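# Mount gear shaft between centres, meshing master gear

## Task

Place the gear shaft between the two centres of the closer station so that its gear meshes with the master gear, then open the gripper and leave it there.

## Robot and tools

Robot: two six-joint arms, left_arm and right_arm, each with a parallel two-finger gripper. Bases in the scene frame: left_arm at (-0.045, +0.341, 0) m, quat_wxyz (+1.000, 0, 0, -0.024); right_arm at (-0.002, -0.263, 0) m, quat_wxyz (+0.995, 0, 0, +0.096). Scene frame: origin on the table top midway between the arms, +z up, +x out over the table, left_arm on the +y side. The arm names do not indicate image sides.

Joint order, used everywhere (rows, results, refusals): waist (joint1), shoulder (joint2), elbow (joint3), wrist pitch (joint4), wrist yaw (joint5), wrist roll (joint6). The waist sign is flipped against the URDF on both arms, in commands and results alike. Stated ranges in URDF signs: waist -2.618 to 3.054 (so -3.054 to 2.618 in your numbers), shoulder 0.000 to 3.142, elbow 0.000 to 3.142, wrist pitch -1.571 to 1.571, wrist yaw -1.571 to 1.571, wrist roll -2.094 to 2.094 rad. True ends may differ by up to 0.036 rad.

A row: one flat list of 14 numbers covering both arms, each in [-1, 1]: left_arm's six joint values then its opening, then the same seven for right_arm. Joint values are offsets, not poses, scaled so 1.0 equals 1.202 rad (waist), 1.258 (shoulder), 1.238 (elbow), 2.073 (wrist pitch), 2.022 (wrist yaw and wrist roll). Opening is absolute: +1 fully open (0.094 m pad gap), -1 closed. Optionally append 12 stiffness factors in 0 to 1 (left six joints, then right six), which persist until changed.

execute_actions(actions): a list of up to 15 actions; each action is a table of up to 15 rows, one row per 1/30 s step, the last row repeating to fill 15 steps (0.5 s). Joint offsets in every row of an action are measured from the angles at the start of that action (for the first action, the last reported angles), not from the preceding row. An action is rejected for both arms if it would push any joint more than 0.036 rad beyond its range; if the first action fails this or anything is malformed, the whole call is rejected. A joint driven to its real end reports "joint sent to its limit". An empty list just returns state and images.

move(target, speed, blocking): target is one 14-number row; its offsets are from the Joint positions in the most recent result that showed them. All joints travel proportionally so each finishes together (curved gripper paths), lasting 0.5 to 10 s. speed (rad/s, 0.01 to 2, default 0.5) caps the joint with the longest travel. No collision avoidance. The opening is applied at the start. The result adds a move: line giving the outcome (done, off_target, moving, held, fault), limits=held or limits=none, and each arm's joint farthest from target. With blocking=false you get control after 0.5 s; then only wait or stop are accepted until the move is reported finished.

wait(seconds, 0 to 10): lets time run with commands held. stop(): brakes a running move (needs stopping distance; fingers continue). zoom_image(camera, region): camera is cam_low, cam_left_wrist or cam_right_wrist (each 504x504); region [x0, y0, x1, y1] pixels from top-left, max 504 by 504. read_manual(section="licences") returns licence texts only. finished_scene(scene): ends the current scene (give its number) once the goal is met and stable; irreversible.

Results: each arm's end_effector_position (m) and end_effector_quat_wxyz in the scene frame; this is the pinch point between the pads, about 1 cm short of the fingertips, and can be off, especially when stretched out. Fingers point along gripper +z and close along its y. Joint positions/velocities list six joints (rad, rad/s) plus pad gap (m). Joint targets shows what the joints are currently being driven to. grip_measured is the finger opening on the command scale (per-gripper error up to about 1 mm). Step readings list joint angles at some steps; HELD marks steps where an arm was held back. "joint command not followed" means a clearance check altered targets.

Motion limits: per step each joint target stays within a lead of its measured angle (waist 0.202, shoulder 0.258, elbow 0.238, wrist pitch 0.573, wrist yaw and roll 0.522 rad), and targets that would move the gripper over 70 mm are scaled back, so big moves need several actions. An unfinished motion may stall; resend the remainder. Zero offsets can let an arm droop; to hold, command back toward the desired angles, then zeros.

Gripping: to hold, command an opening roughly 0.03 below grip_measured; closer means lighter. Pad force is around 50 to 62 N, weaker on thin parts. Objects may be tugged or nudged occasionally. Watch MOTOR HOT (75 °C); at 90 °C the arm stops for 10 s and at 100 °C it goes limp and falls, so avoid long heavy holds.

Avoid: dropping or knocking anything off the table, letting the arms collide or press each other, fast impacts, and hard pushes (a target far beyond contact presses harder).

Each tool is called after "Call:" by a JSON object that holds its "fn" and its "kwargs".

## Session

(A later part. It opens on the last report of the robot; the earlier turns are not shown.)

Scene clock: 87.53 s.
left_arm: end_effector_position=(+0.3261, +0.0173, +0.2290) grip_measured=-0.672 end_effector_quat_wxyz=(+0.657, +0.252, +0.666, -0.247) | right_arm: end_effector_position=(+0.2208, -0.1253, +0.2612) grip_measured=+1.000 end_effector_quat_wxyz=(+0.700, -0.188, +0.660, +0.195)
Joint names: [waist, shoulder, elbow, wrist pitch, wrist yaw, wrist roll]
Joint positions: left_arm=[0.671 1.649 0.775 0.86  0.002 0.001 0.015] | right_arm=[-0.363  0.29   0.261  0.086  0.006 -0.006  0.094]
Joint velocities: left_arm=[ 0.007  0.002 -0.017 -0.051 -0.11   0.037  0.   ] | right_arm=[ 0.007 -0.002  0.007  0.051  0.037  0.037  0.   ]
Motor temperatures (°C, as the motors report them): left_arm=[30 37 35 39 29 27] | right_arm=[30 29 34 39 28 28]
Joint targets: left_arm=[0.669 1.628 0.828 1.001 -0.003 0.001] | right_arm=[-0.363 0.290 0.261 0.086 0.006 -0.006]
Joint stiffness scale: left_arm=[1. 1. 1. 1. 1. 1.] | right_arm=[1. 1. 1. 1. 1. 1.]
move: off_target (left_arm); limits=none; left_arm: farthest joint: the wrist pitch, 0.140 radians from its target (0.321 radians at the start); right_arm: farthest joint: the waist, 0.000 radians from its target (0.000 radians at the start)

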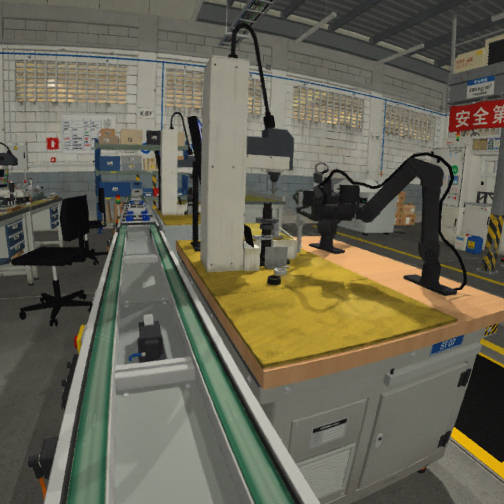

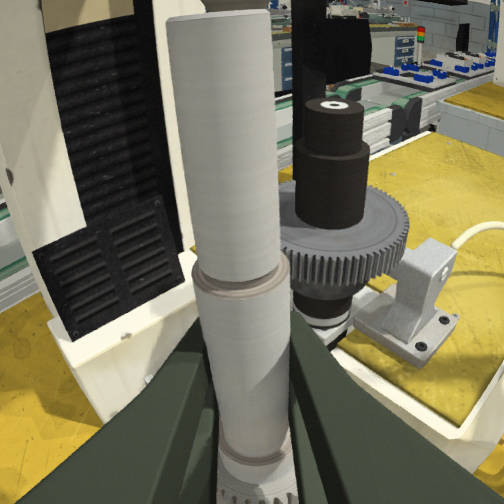

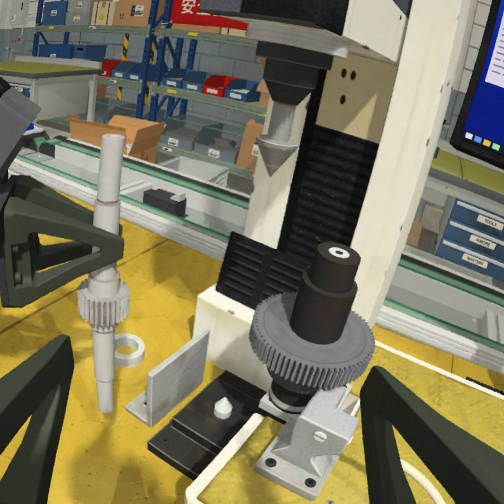

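Call:
{"fn": "execute_actions", "kwargs": {"actions": [[[0.01,0,0.06,0.06,0,0,-0.72,0.02,0,0,0,-0.015,0,1],[0.02,0.012,0.08,0.05,0,0,-0.72,0.035,0,0,0,-0.03,0,1],[0.03,0.026,0.1,0.04,0,0,-0.72,0.05,0,0,0,-0.04,0,1],[0.04,0.04,0.12,0.03,0,0,-0.72,0.065,0,0,0,-0.055,0,1],[0.045,0.054,0.14,0.02,0,0,-0.72,0.08,0,0,0,-0.07,0,1],[0.05,0.068,0.16,0.01,0,0,-0.72,0.095,0,0,0,-0.08,0,1],[0.055,0.082,0.175,0,0,0,-0.72,0.11,0,0,0,-0.09,0,1],[0.057,0.096,0.191,-0.005,0,0,-0.72,0.12,0,0,0,-0.1,0,1]]]}}

Call:
{"fn": "wait", "kwargs": {"seconds": 0.5}}

Scene clock: 102.03 s.
left_arm: end_effector_position=(+0.3337, -0.0380, +0.2169) grip_measured=-0.672 end_effector_quat_wxyz=(+0.627, +0.283, +0.677, -0.261) | right_arm: end_effector_position=(+0.2219, -0.1285, +0.2611) grip_measured=+1.000 end_effector_quat_wxyz=(+0.697, -0.206, +0.655, +0.207)
Joint names: [waist, shoulder, elbow, wrist pitch, wrist yaw, wrist roll]
Joint positions: left_arm=[0.739 1.794 0.964 0.753 0.004 0.001 0.015] | right_arm=[-0.229  0.29   0.261  0.086 -0.173 -0.006  0.094]
Joint velocities: left_arm=[-0.002  0.042  0.002 -0.183 -0.066 -0.051 -0.001] | right_arm=[ 0.007 -0.002  0.007  0.095 -0.168 -0.051  0.   ]
Motor temperatures (°C, as the motors report them): left_arm=[30 38 38 45 29 27] | right_arm=[30 29 35 40 28 28]
Joint targets: left_arm=[0.740 1.770 1.012 0.849 0.002 0.001] | right_arm=[-0.219 0.290 0.261 0.086 -0.196 -0.006]
Joint stiffness scale: left_arm=[1. 1. 1. 1. 1. 1.] | right_arm=[1. 1. 1. 1. 1. 1.]
Step readings (joint positions):
0: left_arm=[0.671 1.649 0.775 0.860 0.002 0.001] | right_arm=[-0.363 0.290 0.261 0.086 0.006 -0.006]
1: left_arm=[0.671 1.651 0.778 0.860 0.002 0.001] | right_arm=[-0.361 0.290 0.261 0.086 0.002 -0.006]
2: left_arm=[0.673 1.657 0.787 0.858 0.002 0.001] | right_arm=[-0.354 0.290 0.261 0.086 -0.008 -0.006]
4: left_arm=[0.681 1.684 0.827 0.845 -0.002 0.001] | right_arm=[-0.325 0.290 0.261 0.086 -0.034 -0.006]
8: left_arm=[0.718 1.756 0.930 0.805 -0.003 0.001] | right_arm=[-0.253 0.290 0.261 0.086 -0.108 -0.006]
15: Joint positions above

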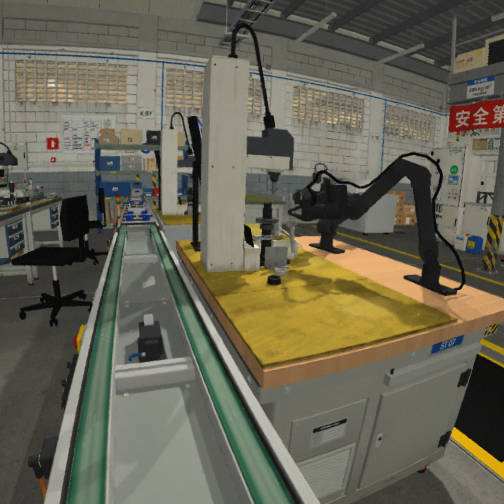

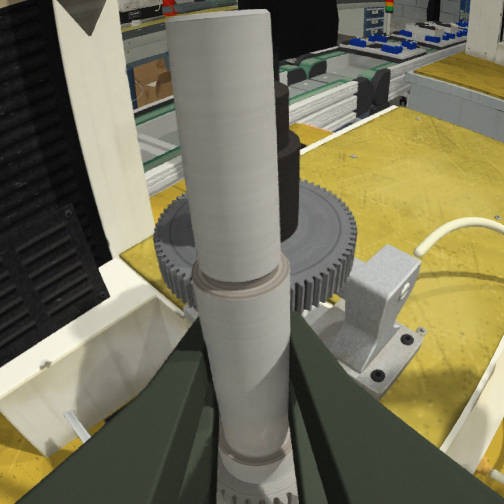

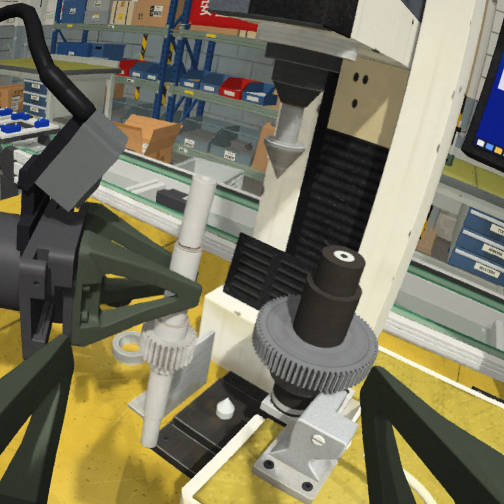

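Scene clock: 102.53 s.
left_arm: end_effector_position=(+0.3336, -0.0379, +0.2137) grip_measured=-0.672 end_effector_quat_wxyz=(+0.623, +0.284, +0.681, -0.259) | right_arm: end_effector_position=(+0.2202, -0.1260, +0.2610) grip_measured=+1.000 end_effector_quat_wxyz=(+0.695, -0.212, +0.653, +0.212)
Joint names: [waist, shoulder, elbow, wrist pitch, wrist yaw, wrist roll]
Joint positions: left_arm=[0.739 1.795 0.964 0.742 0.004 0.001 0.015] | right_arm=[-0.229  0.29   0.261  0.086 -0.19  -0.006  0.094]
Joint velocities: left_arm=[-0.002  0.002  0.007  0.022 -0.081 -0.007  0.001] | right_arm=[ 0.012 -0.007  0.012 -0.066 -0.022  0.022  0.   ]
Motor temperatures (°C, as the motors report them): left_arm=[30 38 38 45 29 27] | right_arm=[30 29 35 40 28 28]
Joint targets: left_arm=[0.740 1.770 1.012 0.849 0.002 0.001] | right_arm=[-0.219 0.290 0.261 0.086 -0.196 -0.006]
Joint stiffness scale: left_arm=[1. 1. 1. 1. 1. 1.] | right_arm=[1. 1. 1. 1. 1. 1.]
wait: 0.50 s; at rest by 0.47 s

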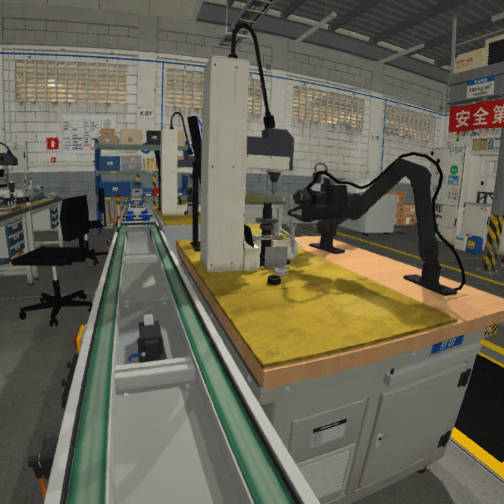

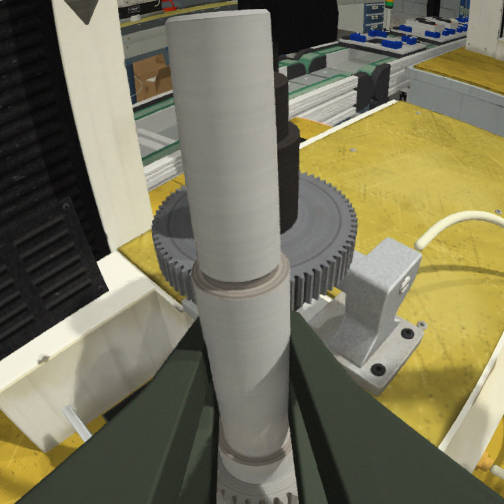

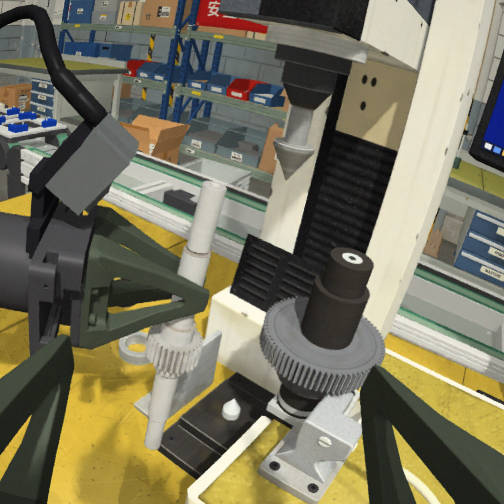

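Call:
{"fn": "execute_actions", "kwargs": {"actions": [[[0,-0.01,0.05,0.05,0,0,-0.72,0,0,0,0,0,0,1],[-0.005,0.002,0.063,0.048,0,0,-0.72,0,0,0,0,0,0,1],[-0.01,0.014,0.076,0.046,0,0,-0.72,0,0,0,0,0,0,1],[-0.016,0.026,0.089,0.044,0,0,-0.72,0,0,0,0,0,0,1],[-0.023,0.038,0.102,0.042,0,0,-0.72,0,0,0,0,0,0,1],[-0.03,0.05,0.115,0.042,0,0,-0.72,0,0,0,0,0,0,1],[-0.037,0.061,0.128,0.042,0,0,-0.72,0,0,0,0,0,0,1],[-0.044,0.072,0.141,0.042,0,0,-0.72,0,0,0,0,0,0,1],[-0.051,0.083,0.154,0.042,0,0,-0.72,0,0,0,0,0,0,1],[-0.055,0.083,0.154,0.042,0,0,-0.72,0,0,0,0,0,0,1]]]}}

Call:
{"fn": "wait", "kwargs": {"seconds": 0.5}}

Call:
{"fn": "zoom_image", "kwargs": {"camera": "cam_low", "region": [235, 160, 355, 280]}}

Scene clock: 111.53 s.
left_arm: end_effector_position=(+0.3837, -0.0344, +0.2029) grip_measured=-0.672 end_effector_quat_wxyz=(+0.629, +0.262, +0.692, -0.237) | right_arm: end_effector_position=(+0.2202, -0.1260, +0.2610) grip_measured=+1.000 end_effector_quat_wxyz=(+0.695, -0.212, +0.653, +0.213)
Joint names: [waist, shoulder, elbow, wrist pitch, wrist yaw, wrist roll]
Joint positions: left_arm=[0.673 1.927 1.103 0.728 0.002 0.001 0.015] | right_arm=[-0.229  0.29   0.261  0.086 -0.19  -0.006  0.094]
Joint velocities: left_arm=[-0.061  0.002  0.007 -0.051 -0.051  0.022 -0.001] | right_arm=[ 0.012 -0.002 -0.012  0.022  0.007  0.007  0.   ]
Motor temperatures (°C, as the motors report them): left_arm=[30 39 38 46 29 27] | right_arm=[30 29 35 40 28 28]
Joint targets: left_arm=[0.673 1.899 1.155 0.829 0.004 0.002] | right_arm=[-0.229 0.290 0.261 0.086 -0.190 -0.006]
Joint stiffness scale: left_arm=[1. 1. 1. 1. 1. 1.] | right_arm=[1. 1. 1. 1. 1. 1.]
Step readings (joint positions):
0: left_arm=[0.739 1.795 0.964 0.742 0.004 0.001] | right_arm=[-0.229 0.290 0.261 0.086 -0.190 -0.006]
1: left_arm=[0.739 1.795 0.964 0.742 0.004 0.001] | right_arm=[-0.229 0.290 0.261 0.086 -0.190 -0.006]
2: left_arm=[0.739 1.797 0.968 0.740 0.004 0.001] | right_arm=[-0.229 0.290 0.261 0.086 -0.190 -0.006]
4: left_arm=[0.739 1.816 0.993 0.735 0.004 0.001] | right_arm=[-0.229 0.290 0.261 0.086 -0.190 -0.006]
8: left_arm=[0.722 1.879 1.063 0.734 0.007 0.001] | right_arm=[-0.229 0.290 0.261 0.086 -0.190 -0.006]
15: Joint positions above

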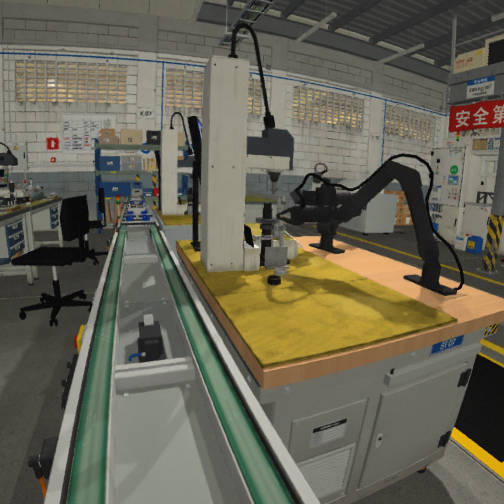

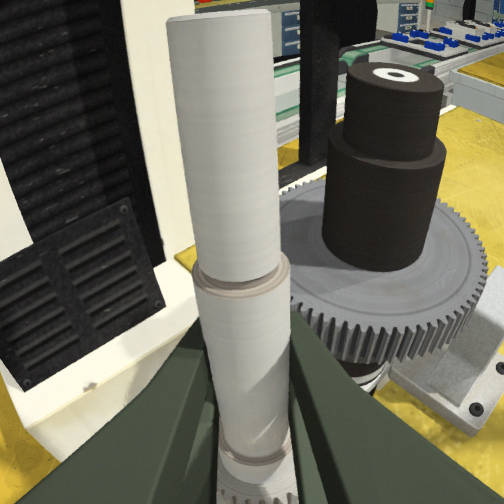

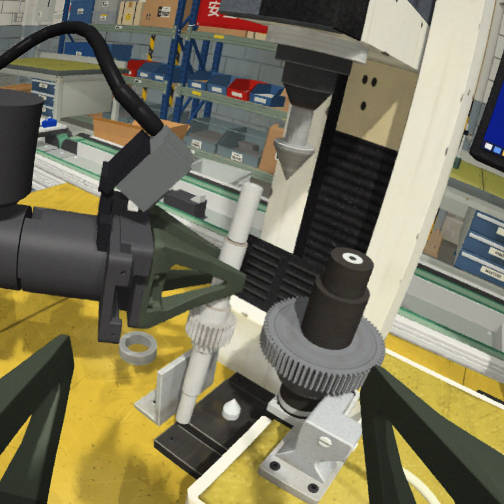

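Scene clock: 112.03 s.
left_arm: end_effector_position=(+0.3842, -0.0338, +0.2029) grip_measured=-0.672 end_effector_quat_wxyz=(+0.629, +0.261, +0.693, -0.237) | right_arm: end_effector_position=(+0.2202, -0.1260, +0.2610) grip_measured=+1.000 end_effector_quat_wxyz=(+0.695, -0.212, +0.653, +0.213)
Joint names: [waist, shoulder, elbow, wrist pitch, wrist yaw, wrist roll]
Joint positions: left_arm=[0.672 1.927 1.103 0.728 0.002 0.001 0.015] | right_arm=[-0.229  0.29   0.261  0.086 -0.19  -0.006  0.094]
Joint velocities: left_arm=[ 0.017 -0.007 -0.002  0.037 -0.022 -0.037 -0.   ] | right_arm=[-0.012 -0.002  0.007  0.007 -0.022  0.081  0.   ]
Motor temperatures (°C, as the motors report them): left_arm=[30 39 38 46 29 27] | right_arm=[30 29 35 40 28 28]
Joint targets: left_arm=[0.673 1.899 1.155 0.829 0.004 0.002] | right_arm=[-0.229 0.290 0.261 0.086 -0.190 -0.006]
Joint stiffness scale: left_arm=[1. 1. 1. 1. 1. 1.] | right_arm=[1. 1. 1. 1. 1. 1.]
wait: 0.50 s; at rest by 0.17 s

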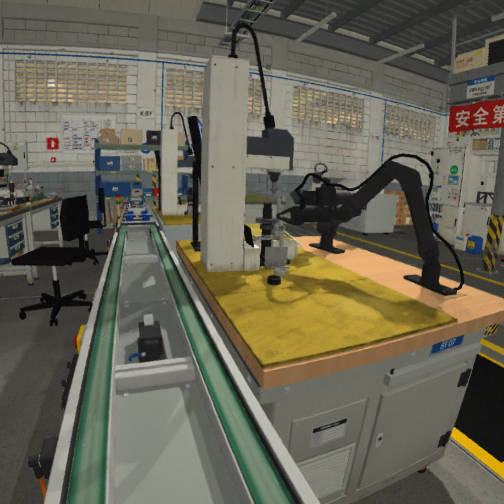

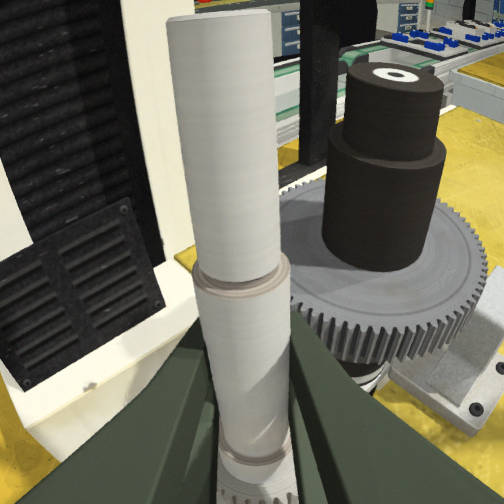

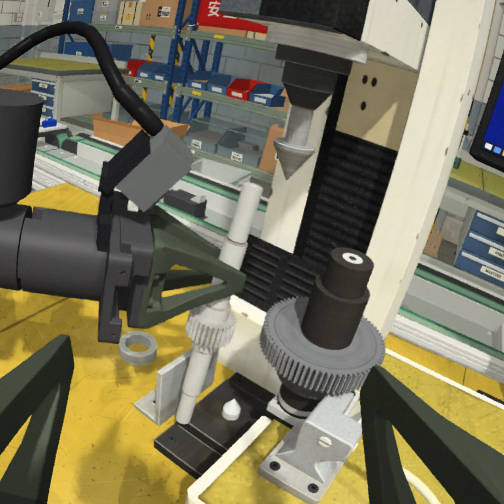

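Region (235, 160, 355, 280) of cam_low's 504x504 image, scaled by 4.200, with more detail than that image has.

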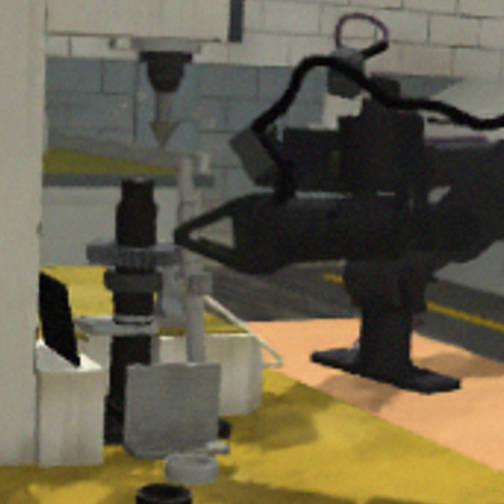

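Call:
{"fn": "execute_actions", "kwargs": {"actions": [[[0,-0.014,0.055,0.046,0,0,-0.72,0,0,0,0,0,0,1],[0,-0.006,0.068,0.043,0,0,-0.72,0,0,0,0,0,0,1],[0,0.002,0.081,0.04,0,0,-0.72,0,0,0,0,0,0,1],[0,0.01,0.094,0.037,0,0,-0.72,0,0,0,0,0,0,1],[0,0.017,0.107,0.034,0,0,-0.72,0,0,0,0,0,0,1],[0,0.024,0.12,0.031,0,0,-0.72,0,0,0,0,0,0,1],[0,0.031,0.133,0.028,0,0,-0.72,0,0,0,0,0,0,1],[0,0.038,0.145,0.026,0,0,-0.72,0,0,0,0,0,0,1]]]}}

Call:
{"fn": "wait", "kwargs": {"seconds": 0.4}}

Call:
{"fn": "zoom_image", "kwargs": {"camera": "cam_low", "region": [250, 170, 310, 230]}}

Call:
{"fn": "zoom_image", "kwargs": {"camera": "cam_right_wrist", "region": [230, 120, 350, 240]}}

Scene clock: 118.73 s.
left_arm: end_effector_position=(+0.4027, -0.0506, +0.2078) grip_measured=-0.672 end_effector_quat_wxyz=(+0.630, +0.262, +0.691, -0.238) | right_arm: end_effector_position=(+0.2202, -0.1260, +0.2610) grip_measured=+1.000 end_effector_quat_wxyz=(+0.695, -0.212, +0.653, +0.213)
Joint names: [waist, shoulder, elbow, wrist pitch, wrist yaw, wrist roll]
Joint positions: left_arm=[0.672 2.001 1.229 0.68  0.004 0.002 0.015] | right_arm=[-0.229  0.29   0.261  0.086 -0.19  -0.006  0.094]
Joint velocities: left_arm=[ 0.007  0.007  0.002 -0.007  0.037 -0.022 -0.   ] | right_arm=[-0.012 -0.012  0.002  0.022 -0.007  0.007  0.   ]
Motor temperatures (°C, as the motors report them): left_arm=[30 40 39 47 29 27] | right_arm=[30 29 35 41 28 28]
Joint targets: left_arm=[0.672 1.975 1.282 0.782 0.002 0.001] | right_arm=[-0.229 0.290 0.261 0.086 -0.190 -0.006]
Joint stiffness scale: left_arm=[1. 1. 1. 1. 1. 1.] | right_arm=[1. 1. 1. 1. 1. 1.]
Step readings (joint positions):
0: left_arm=[0.672 1.927 1.103 0.728 0.002 0.001] | right_arm=[-0.229 0.290 0.261 0.086 -0.190 -0.006]
1: left_arm=[0.672 1.927 1.105 0.727 0.002 0.001] | right_arm=[-0.229 0.290 0.261 0.086 -0.190 -0.006]
2: left_arm=[0.672 1.930 1.111 0.721 0.002 0.001] | right_arm=[-0.229 0.290 0.261 0.086 -0.190 -0.006]
4: left_arm=[0.672 1.944 1.137 0.712 0.002 0.001] | right_arm=[-0.229 0.290 0.261 0.086 -0.190 -0.006]
8: left_arm=[0.672 1.984 1.204 0.697 0.002 0.001] | right_arm=[-0.229 0.290 0.261 0.086 -0.190 -0.006]
15: Joint positions above

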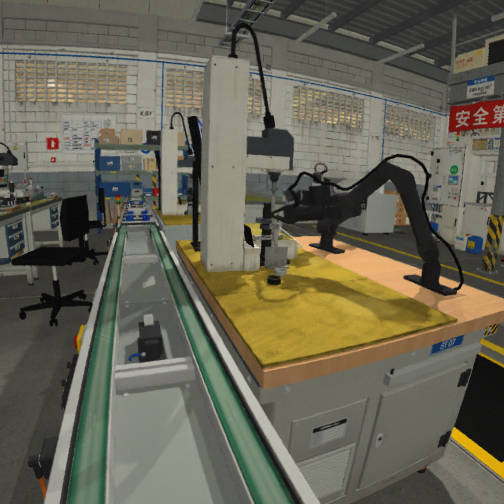

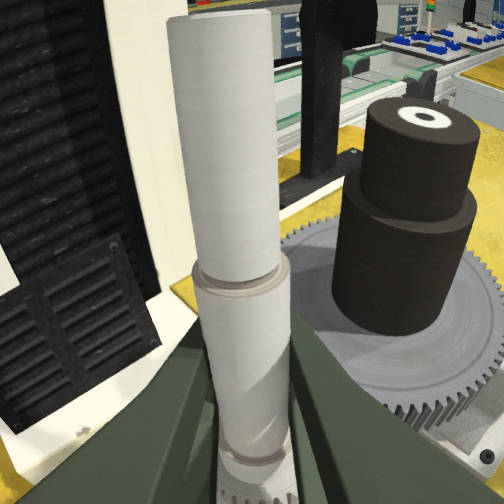

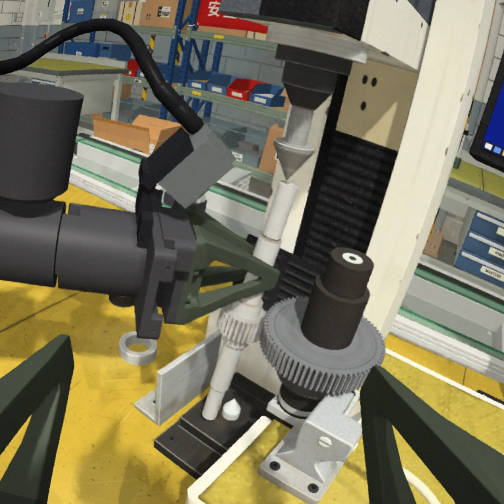

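Scene clock: 119.13 s.
left_arm: end_effector_position=(+0.4026, -0.0505, +0.2069) grip_measured=-0.672 end_effector_quat_wxyz=(+0.629, +0.262, +0.692, -0.237) | right_arm: end_effector_position=(+0.2202, -0.1260, +0.2610) grip_measured=+1.000 end_effector_quat_wxyz=(+0.695, -0.212, +0.653, +0.213)
Joint names: [waist, shoulder, elbow, wrist pitch, wrist yaw, wrist roll]
Joint positions: left_arm=[0.672 2.001 1.229 0.676 0.004 0.002 0.015] | right_arm=[-0.229  0.29   0.261  0.086 -0.19  -0.006  0.094]
Joint velocities: left_arm=[-0.012  0.022 -0.007  0.037 -0.022  0.022  0.001] | right_arm=[ 0.002 -0.012 -0.012 -0.081 -0.007 -0.051  0.   ]
Motor temperatures (°C, as the motors report them): left_arm=[30 40 39 47 29 27] | right_arm=[30 29 35 41 28 28]
Joint targets: left_arm=[0.672 1.975 1.282 0.782 0.002 0.001] | right_arm=[-0.229 0.290 0.261 0.086 -0.190 -0.006]
Joint stiffness scale: left_arm=[1. 1. 1. 1. 1. 1.] | right_arm=[1. 1. 1. 1. 1. 1.]
wait: 0.40 s; at rest by 0.20 s

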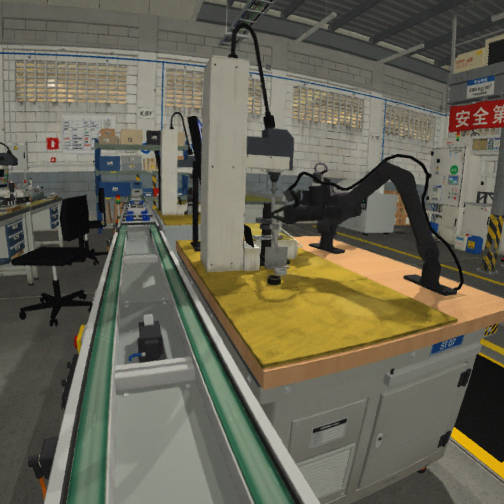

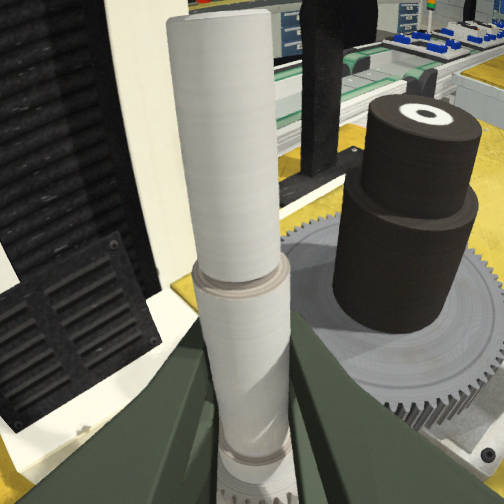

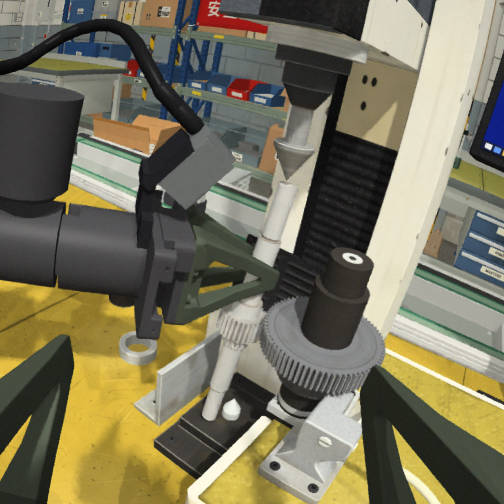

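Region (250, 170, 310, 230) of cam_low's 504x504 image, scaled by 8.400, with more detail than that image has.

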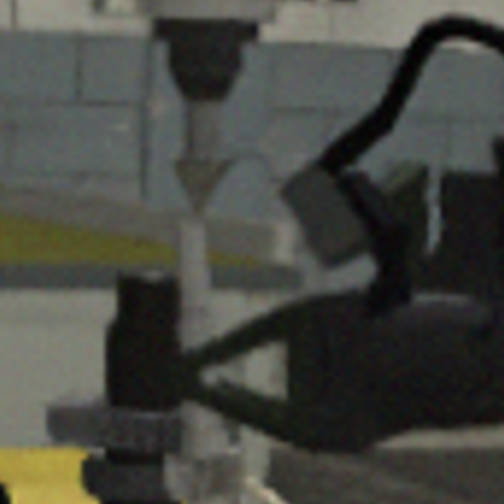

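Region (230, 120, 350, 240) of cam_right_wrist's 504x504 image, scaled by 4.200, with more detail than that image has.

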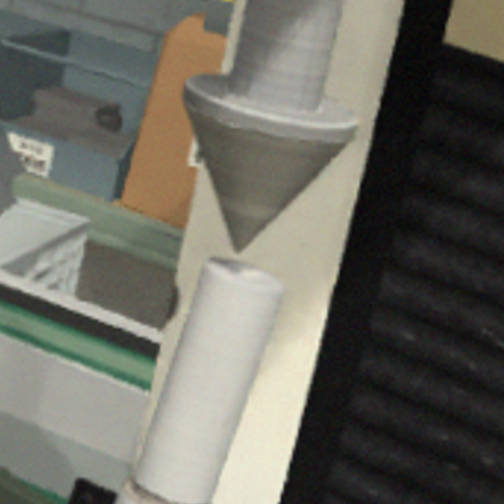

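Call:
{"fn": "execute_actions", "kwargs": {"actions": [[[0,-0.03,0.043,0.051,0,0,-0.72,0,0,0,0,0,0,1],[0,-0.036,0.043,0.051,0,0,-0.72,0,0,0,0,0,0,1],[0,-0.04,0.043,0.051,0,0,-0.72,0,0,0,0,0,0,1],[0,-0.044,0.043,0.051,0,0,-0.72,0,0,0,0,0,0,1],[0,-0.047,0.043,0.051,0,0,-0.72,0,0,0,0,0,0,1],[0,-0.05,0.043,0.051,0,0,-0.72,0,0,0,0,0,0,1]]]}}

Call:
{"fn": "zoom_image", "kwargs": {"camera": "cam_right_wrist", "region": [230, 120, 350, 240]}}

Scene clock: 125.30 s.
left_arm: end_effector_position=(+0.4026, -0.0505, +0.2069) grip_measured=-0.672 end_effector_quat_wxyz=(+0.629, +0.262, +0.692, -0.237) | right_arm: end_effector_position=(+0.2202, -0.1260, +0.2610) grip_measured=+1.000 end_effector_quat_wxyz=(+0.695, -0.212, +0.653, +0.213)
Joint names: [waist, shoulder, elbow, wrist pitch, wrist yaw, wrist roll]
Joint positions: left_arm=[0.672 2.001 1.229 0.676 0.004 0.002 0.015] | right_arm=[-0.229  0.29   0.261  0.086 -0.19  -0.006  0.094]
Joint velocities: left_arm=[ 0.002  0.012 -0.012 -0.022  0.007 -0.022  0.001] | right_arm=[-0.002  0.002  0.002  0.095 -0.007 -0.007  0.   ]
Motor temperatures (°C, as the motors report them): left_arm=[30 42 40 48 29 27] | right_arm=[30 29 35 41 28 28]
Joint targets: left_arm=[0.672 1.938 1.282 0.782 0.004 0.002] | right_arm=[-0.229 0.290 0.261 0.086 -0.190 -0.006]
Joint stiffness scale: left_arm=[1. 1. 1. 1. 1. 1.] | right_arm=[1. 1. 1. 1. 1. 1.]
Step readings (joint positions):
0: left_arm=[0.672 2.001 1.229 0.676 0.004 0.002] | right_arm=[-0.229 0.290 0.261 0.086 -0.190 -0.006]
1: left_arm=[0.672 2.001 1.229 0.676 0.004 0.002] | right_arm=[-0.229 0.290 0.261 0.086 -0.190 -0.006]
2: left_arm=[0.672 2.001 1.229 0.676 0.004 0.002] | right_arm=[-0.229 0.290 0.261 0.086 -0.190 -0.006]
4: left_arm=[0.672 2.001 1.229 0.676 0.004 0.002] | right_arm=[-0.229 0.290 0.261 0.086 -0.190 -0.006]
8: left_arm=[0.672 2.001 1.229 0.676 0.004 0.002] | right_arm=[-0.229 0.290 0.261 0.086 -0.190 -0.006]
15: Joint positions above

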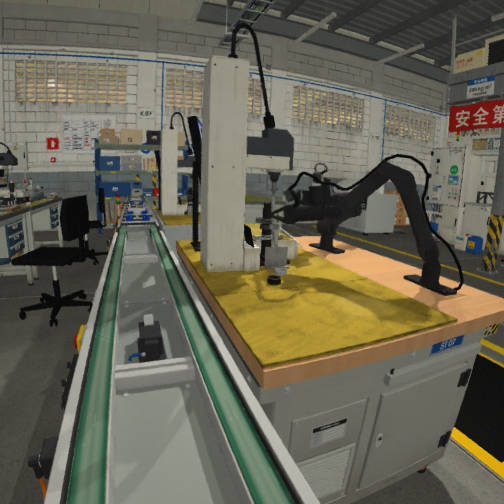

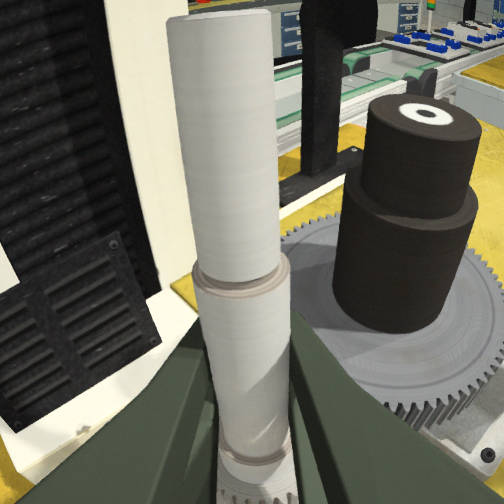

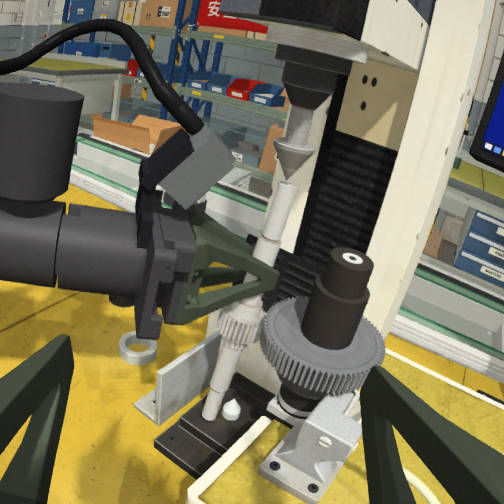

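Region (230, 120, 350, 240) of cam_right_wrist's 504x504 image, scaled by 4.200, with more detail than that image has.

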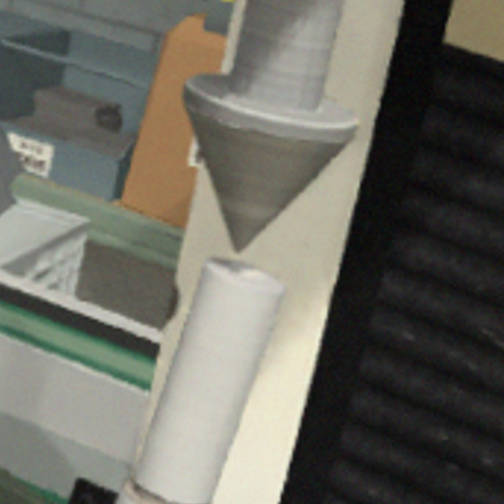

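Call:
{"fn": "execute_actions", "kwargs": {"actions": [[[0,-0.054,0.043,0.051,0,0,-0.72,0,0,0,0,0,0,1],[0,-0.057,0.043,0.051,0,0,-0.72,0,0,0,0,0,0,1],[0,-0.06,0.043,0.051,0,0,-0.72,0,0,0,0,0,0,1]]]}}

Call:
{"fn": "zoom_image", "kwargs": {"camera": "cam_right_wrist", "region": [230, 120, 350, 240]}}

Scene clock: 129.00 s.
left_arm: end_effector_position=(+0.4024, -0.0504, +0.2043) grip_measured=-0.672 end_effector_quat_wxyz=(+0.626, +0.263, +0.695, -0.236) | right_arm: end_effector_position=(+0.2202, -0.1260, +0.2610) grip_measured=+1.000 end_effector_quat_wxyz=(+0.695, -0.212, +0.653, +0.213)
Joint names: [waist, shoulder, elbow, wrist pitch, wrist yaw, wrist roll]
Joint positions: left_arm=[0.672 2.001 1.229 0.666 0.004 0.002 0.015] | right_arm=[-0.229  0.29   0.261  0.086 -0.19  -0.006  0.094]
Joint velocities: left_arm=[ 0.022 -0.007 -0.012 -0.022 -0.022 -0.051  0.001] | right_arm=[ 0.007 -0.022 -0.007 -0.007 -0.095 -0.051  0.   ]
Motor temperatures (°C, as the motors report them): left_arm=[30 44 40 48 29 27] | right_arm=[30 29 35 41 28 28]
Joint targets: left_arm=[0.672 1.933 1.277 0.770 0.004 0.002] | right_arm=[-0.229 0.290 0.261 0.086 -0.190 -0.006]
Joint stiffness scale: left_arm=[1. 1. 1. 1. 1. 1.] | right_arm=[1. 1. 1. 1. 1. 1.]
Step readings (joint positions):
0: left_arm=[0.672 2.001 1.229 0.676 0.004 0.002] | right_arm=[-0.229 0.290 0.261 0.086 -0.190 -0.006]
1: left_arm=[0.672 2.001 1.229 0.676 0.004 0.002] | right_arm=[-0.229 0.290 0.261 0.086 -0.190 -0.006]
2: left_arm=[0.672 2.001 1.229 0.675 0.004 0.002] | right_arm=[-0.229 0.290 0.261 0.086 -0.190 -0.006]
4: left_arm=[0.672 2.001 1.229 0.673 0.004 0.002] | right_arm=[-0.229 0.290 0.261 0.086 -0.190 -0.006]
8: left_arm=[0.672 2.001 1.229 0.669 0.004 0.002] | right_arm=[-0.229 0.290 0.261 0.086 -0.190 -0.006]
15: Joint positions above

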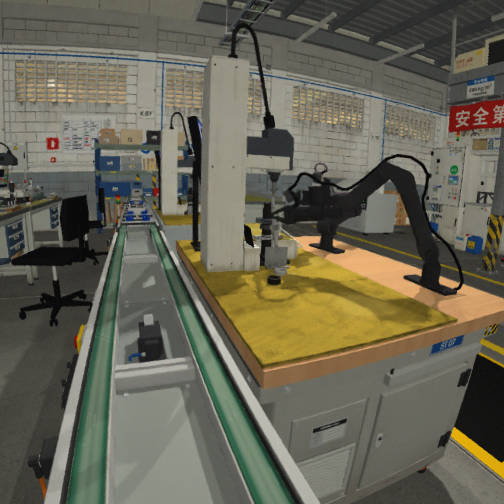

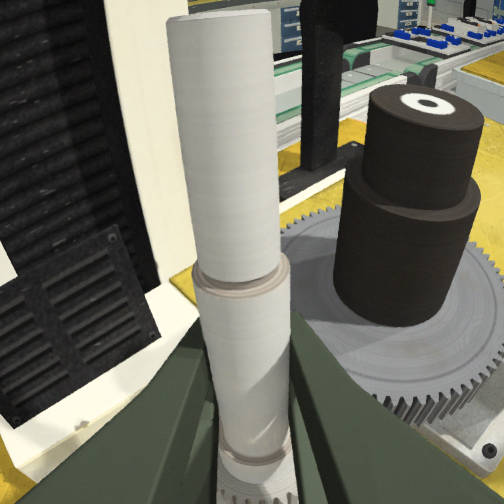

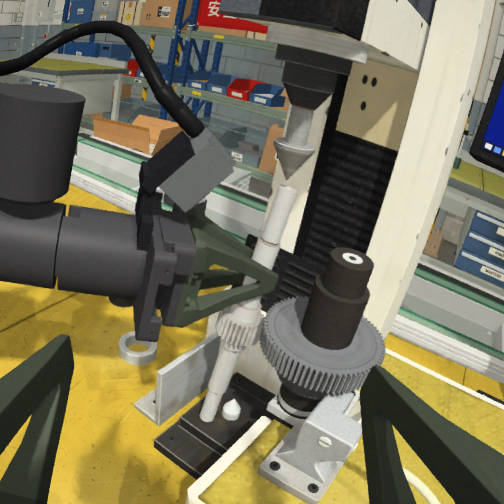

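Region (230, 120, 350, 240) of cam_right_wrist's 504x504 image, scaled by 4.200, with more detail than that image has.

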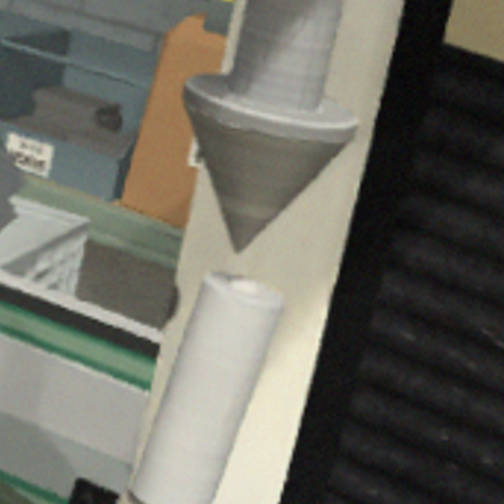

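Call:
{"fn": "execute_actions", "kwargs": {"actions": [[[0,-0.054,0.025,0.052,0,0,-0.72,0,0,0,0,0,0,1],[0,-0.057,0.022,0.052,0,0,-0.72,0,0,0,0,0,0,1],[0,-0.06,0.022,0.052,0,0,-0.72,0,0,0,0,0,0,1],[0,-0.063,0.022,0.052,0,0,-0.72,0,0,0,0,0,0,1],[0,-0.065,0.022,0.052,0,0,-0.72,0,0,0,0,0,0,1]]]}}

Call:
{"fn": "zoom_image", "kwargs": {"camera": "cam_right_wrist", "region": [230, 120, 350, 240]}}

Scene clock: 146.47 s.
left_arm: end_effector_position=(+0.4024, -0.0504, +0.2042) grip_measured=-0.672 end_effector_quat_wxyz=(+0.625, +0.264, +0.696, -0.236) | right_arm: end_effector_position=(+0.2202, -0.1260, +0.2610) grip_measured=+1.000 end_effector_quat_wxyz=(+0.695, -0.212, +0.653, +0.213)
Joint names: [waist, shoulder, elbow, wrist pitch, wrist yaw, wrist roll]
Joint positions: left_arm=[0.672 2.001 1.229 0.665 0.004 0.002 0.015] | right_arm=[-0.229  0.29   0.261  0.086 -0.19  -0.006  0.094]
Joint velocities: left_arm=[-0.012  0.002  0.002 -0.066 -0.066 -0.007  0.001] | right_arm=[ 0.007 -0.002 -0.007 -0.007  0.007 -0.022  0.   ]
Motor temperatures (°C, as the motors report them): left_arm=[30 50 40 50 29 27] | right_arm=[30 29 35 42 28 28]
Joint targets: left_arm=[0.672 1.919 1.256 0.774 0.004 0.002] | right_arm=[-0.229 0.290 0.261 0.086 -0.190 -0.006]
Joint stiffness scale: left_arm=[1. 1. 1. 1. 1. 1.] | right_arm=[1. 1. 1. 1. 1. 1.]
Step readings (joint positions):
0: left_arm=[0.672 2.001 1.229 0.665 0.004 0.002] | right_arm=[-0.229 0.290 0.261 0.086 -0.190 -0.006]
1: left_arm=[0.672 2.001 1.229 0.665 0.004 0.002] | right_arm=[-0.229 0.290 0.261 0.086 -0.190 -0.006]
2: left_arm=[0.672 2.001 1.229 0.665 0.004 0.002] | right_arm=[-0.229 0.290 0.261 0.086 -0.190 -0.006]
4: left_arm=[0.672 2.001 1.229 0.665 0.004 0.002] | right_arm=[-0.229 0.290 0.261 0.086 -0.190 -0.006]
8: left_arm=[0.672 2.001 1.229 0.665 0.004 0.002] | right_arm=[-0.229 0.290 0.261 0.086 -0.190 -0.006]
15: Joint positions above

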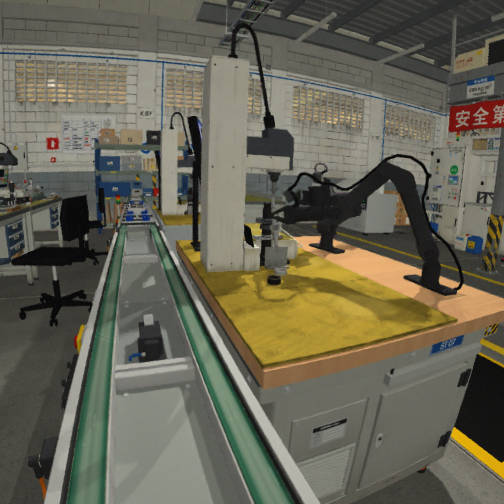

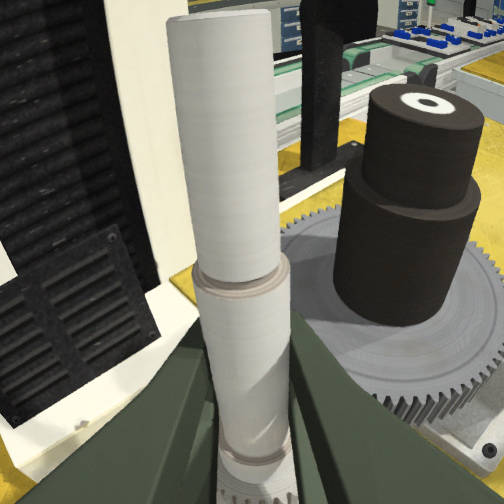

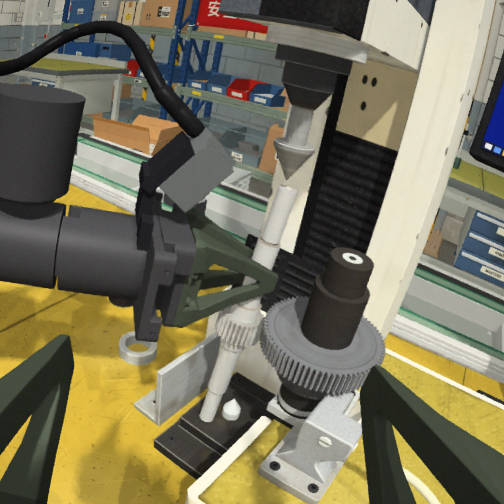

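Region (230, 120, 350, 240) of cam_right_wrist's 504x504 image, scaled by 4.200, with more detail than that image has.

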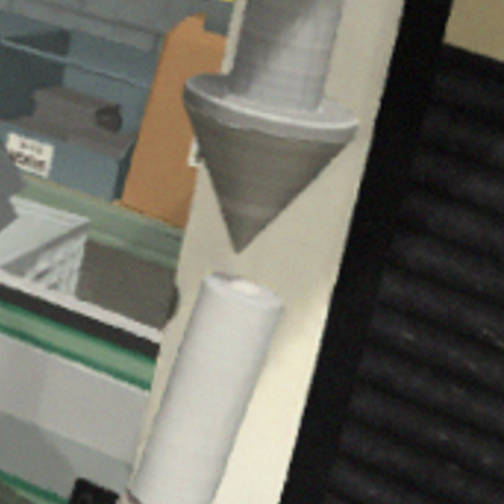

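Call:
{"fn": "execute_actions", "kwargs": {"actions": [[[0,-0.03,0.022,0.06,0,0,-0.72,0,0,0,0,0,0,1],[0,-0.03,0.022,0.066,0,0,-0.72,0,0,0,0,0,0,1],[0,-0.03,0.022,0.072,0,0,-0.72,0,0,0,0,0,0,1],[0,-0.03,0.022,0.077,0,0,-0.72,0,0,0,0,0,0,1],[0,-0.03,0.022,0.082,0,0,-0.72,0,0,0,0,0,0,1]]]}}

Call:
{"fn": "zoom_image", "kwargs": {"camera": "cam_right_wrist", "region": [230, 120, 350, 240]}}

Scene clock: 152.70 s.
left_arm: end_effector_position=(+0.4029, -0.0508, +0.2105) grip_measured=-0.672 end_effector_quat_wxyz=(+0.634, +0.261, +0.687, -0.239) | right_arm: end_effector_position=(+0.2202, -0.1260, +0.2610) grip_measured=+1.000 end_effector_quat_wxyz=(+0.695, -0.212, +0.653, +0.213)
Joint names: [waist, shoulder, elbow, wrist pitch, wrist yaw, wrist roll]
Joint positions: left_arm=[0.672 2.001 1.229 0.691 0.004 0.002 0.015] | right_arm=[-0.229  0.29   0.261  0.086 -0.19  -0.006  0.094]
Joint velocities: left_arm=[-0.017 -0.007 -0.002  0.066 -0.022 -0.007 -0.001] | right_arm=[-0.002  0.017  0.012 -0.037  0.022 -0.051  0.   ]
Motor temperatures (°C, as the motors report them): left_arm=[30 51 40 51 29 27] | right_arm=[30 29 36 42 28 28]
Joint targets: left_arm=[0.672 1.963 1.256 0.835 0.004 0.002] | right_arm=[-0.229 0.290 0.261 0.086 -0.190 -0.006]
Joint stiffness scale: left_arm=[1. 1. 1. 1. 1. 1.] | right_arm=[1. 1. 1. 1. 1. 1.]
Step readings (joint positions):
0: left_arm=[0.672 2.001 1.229 0.665 0.004 0.002] | right_arm=[-0.229 0.290 0.261 0.086 -0.190 -0.006]
1: left_arm=[0.672 2.001 1.229 0.665 0.004 0.002] | right_arm=[-0.229 0.290 0.261 0.086 -0.190 -0.006]
2: left_arm=[0.672 2.001 1.229 0.665 0.004 0.002] | right_arm=[-0.229 0.290 0.261 0.086 -0.190 -0.006]
4: left_arm=[0.672 2.001 1.229 0.668 0.004 0.002] | right_arm=[-0.229 0.290 0.261 0.086 -0.190 -0.006]
8: left_arm=[0.672 2.001 1.229 0.684 0.004 0.002] | right_arm=[-0.229 0.290 0.261 0.086 -0.190 -0.006]
15: Joint positions above

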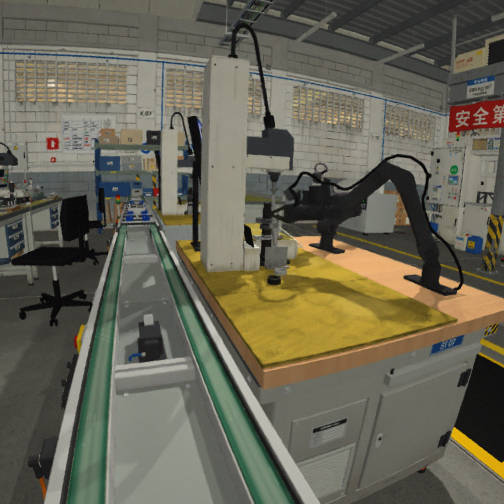

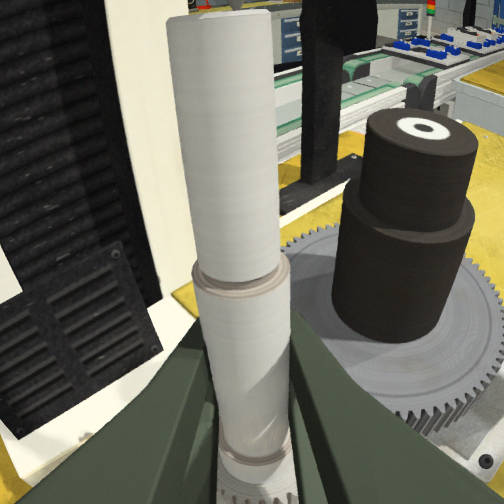

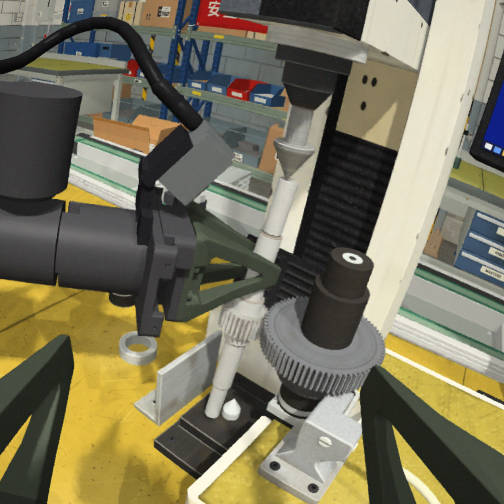

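Region (230, 120, 350, 240) of cam_right_wrist's 504x504 image, scaled by 4.200, with more detail than that image has.

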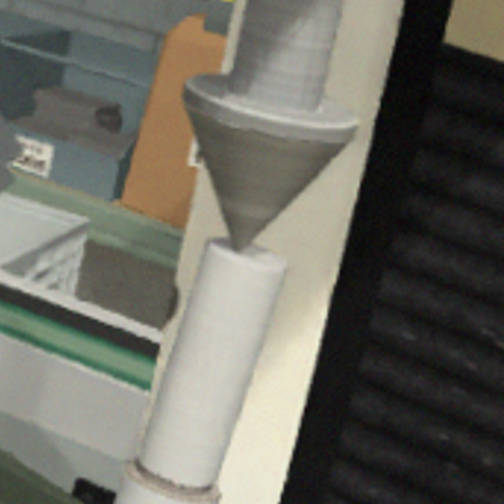

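Call:
{"fn": "execute_actions", "kwargs": {"actions": [[[0,-0.024,0.03,0.065,0.009,0,-0.72,0,0,0,0,0,0,1],[0,-0.024,0.03,0.063,0.009,0,-0.72,0,0,0,0,0,0,1],[0,-0.024,0.035,0.063,0.009,0,-0.72,0,0,0,0,0,0,1],[0,-0.024,0.04,0.063,0.009,0,-0.72,0,0,0,0,0,0,1],[0,-0.024,0.045,0.063,0.009,0,-0.72,0,0,0,0,0,0,1],[0,-0.024,0.05,0.063,0.009,0,-0.72,0,0,0,0,0,0,1],[0,-0.024,0.055,0.063,0.009,0,-0.72,0,0,0,0,0,0,1],[0,-0.024,0.06,0.063,0.009,0,-0.72,0,0,0,0,0,0,1]]]}}

Call:
{"fn": "zoom_image", "kwargs": {"camera": "cam_right_wrist", "region": [230, 120, 350, 240]}}

Scene clock: 158.97 s.
left_arm: end_effector_position=(+0.4027, -0.0526, +0.2113) grip_measured=-0.672 end_effector_quat_wxyz=(+0.631, +0.264, +0.688, -0.242) | right_arm: end_effector_position=(+0.2202, -0.1260, +0.2610) grip_measured=+1.000 end_effector_quat_wxyz=(+0.695, -0.212, +0.653, +0.213)
Joint names: [waist, shoulder, elbow, wrist pitch, wrist yaw, wrist roll]
Joint positions: left_arm=[0.672 2.001 1.238 0.676 0.013 0.002 0.015] | right_arm=[-0.229  0.29   0.261  0.086 -0.19  -0.006  0.094]
Joint velocities: left_arm=[-0.027 -0.022 -0.022  0.022 -0.007  0.022 -0.   ] | right_arm=[ 0.022 -0.022  0.012  0.007  0.066  0.051  0.   ]
Motor temperatures (°C, as the motors report them): left_arm=[30 51 39 53 29 27] | right_arm=[30 29 36 42 28 28]
Joint targets: left_arm=[0.672 1.970 1.303 0.822 0.022 0.002] | right_arm=[-0.229 0.290 0.261 0.086 -0.190 -0.006]
Joint stiffness scale: left_arm=[1. 1. 1. 1. 1. 1.] | right_arm=[1. 1. 1. 1. 1. 1.]
Step readings (joint positions):
0: left_arm=[0.672 2.001 1.229 0.691 0.004 0.002] | right_arm=[-0.229 0.290 0.261 0.086 -0.190 -0.006]
1: left_arm=[0.672 2.001 1.229 0.691 0.005 0.002] | right_arm=[-0.229 0.290 0.261 0.086 -0.190 -0.006]
2: left_arm=[0.672 2.001 1.229 0.691 0.006 0.002] | right_arm=[-0.229 0.290 0.261 0.086 -0.190 -0.006]
4: left_arm=[0.672 2.001 1.229 0.691 0.009 0.002] | right_arm=[-0.229 0.290 0.261 0.086 -0.190 -0.006]
8: left_arm=[0.672 2.001 1.232 0.687 0.011 0.002] | right_arm=[-0.229 0.290 0.261 0.086 -0.190 -0.006]
15: Joint positions above

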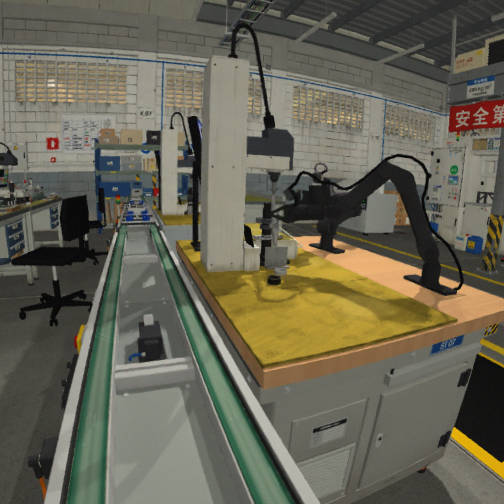

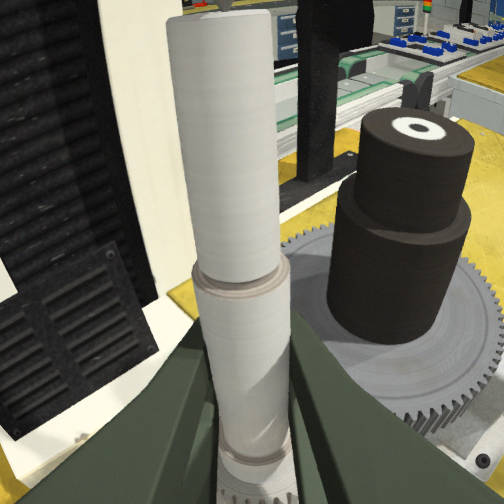

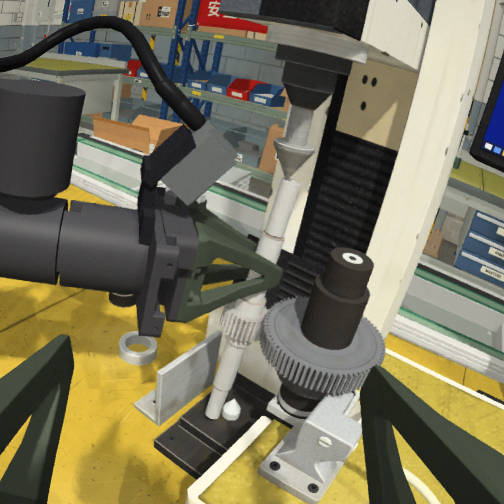

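Region (230, 120, 350, 240) of cam_right_wrist's 504x504 image, scaled by 4.200, with more detail than that image has.

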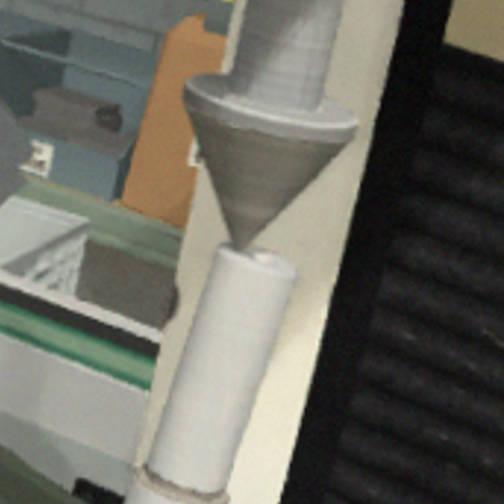

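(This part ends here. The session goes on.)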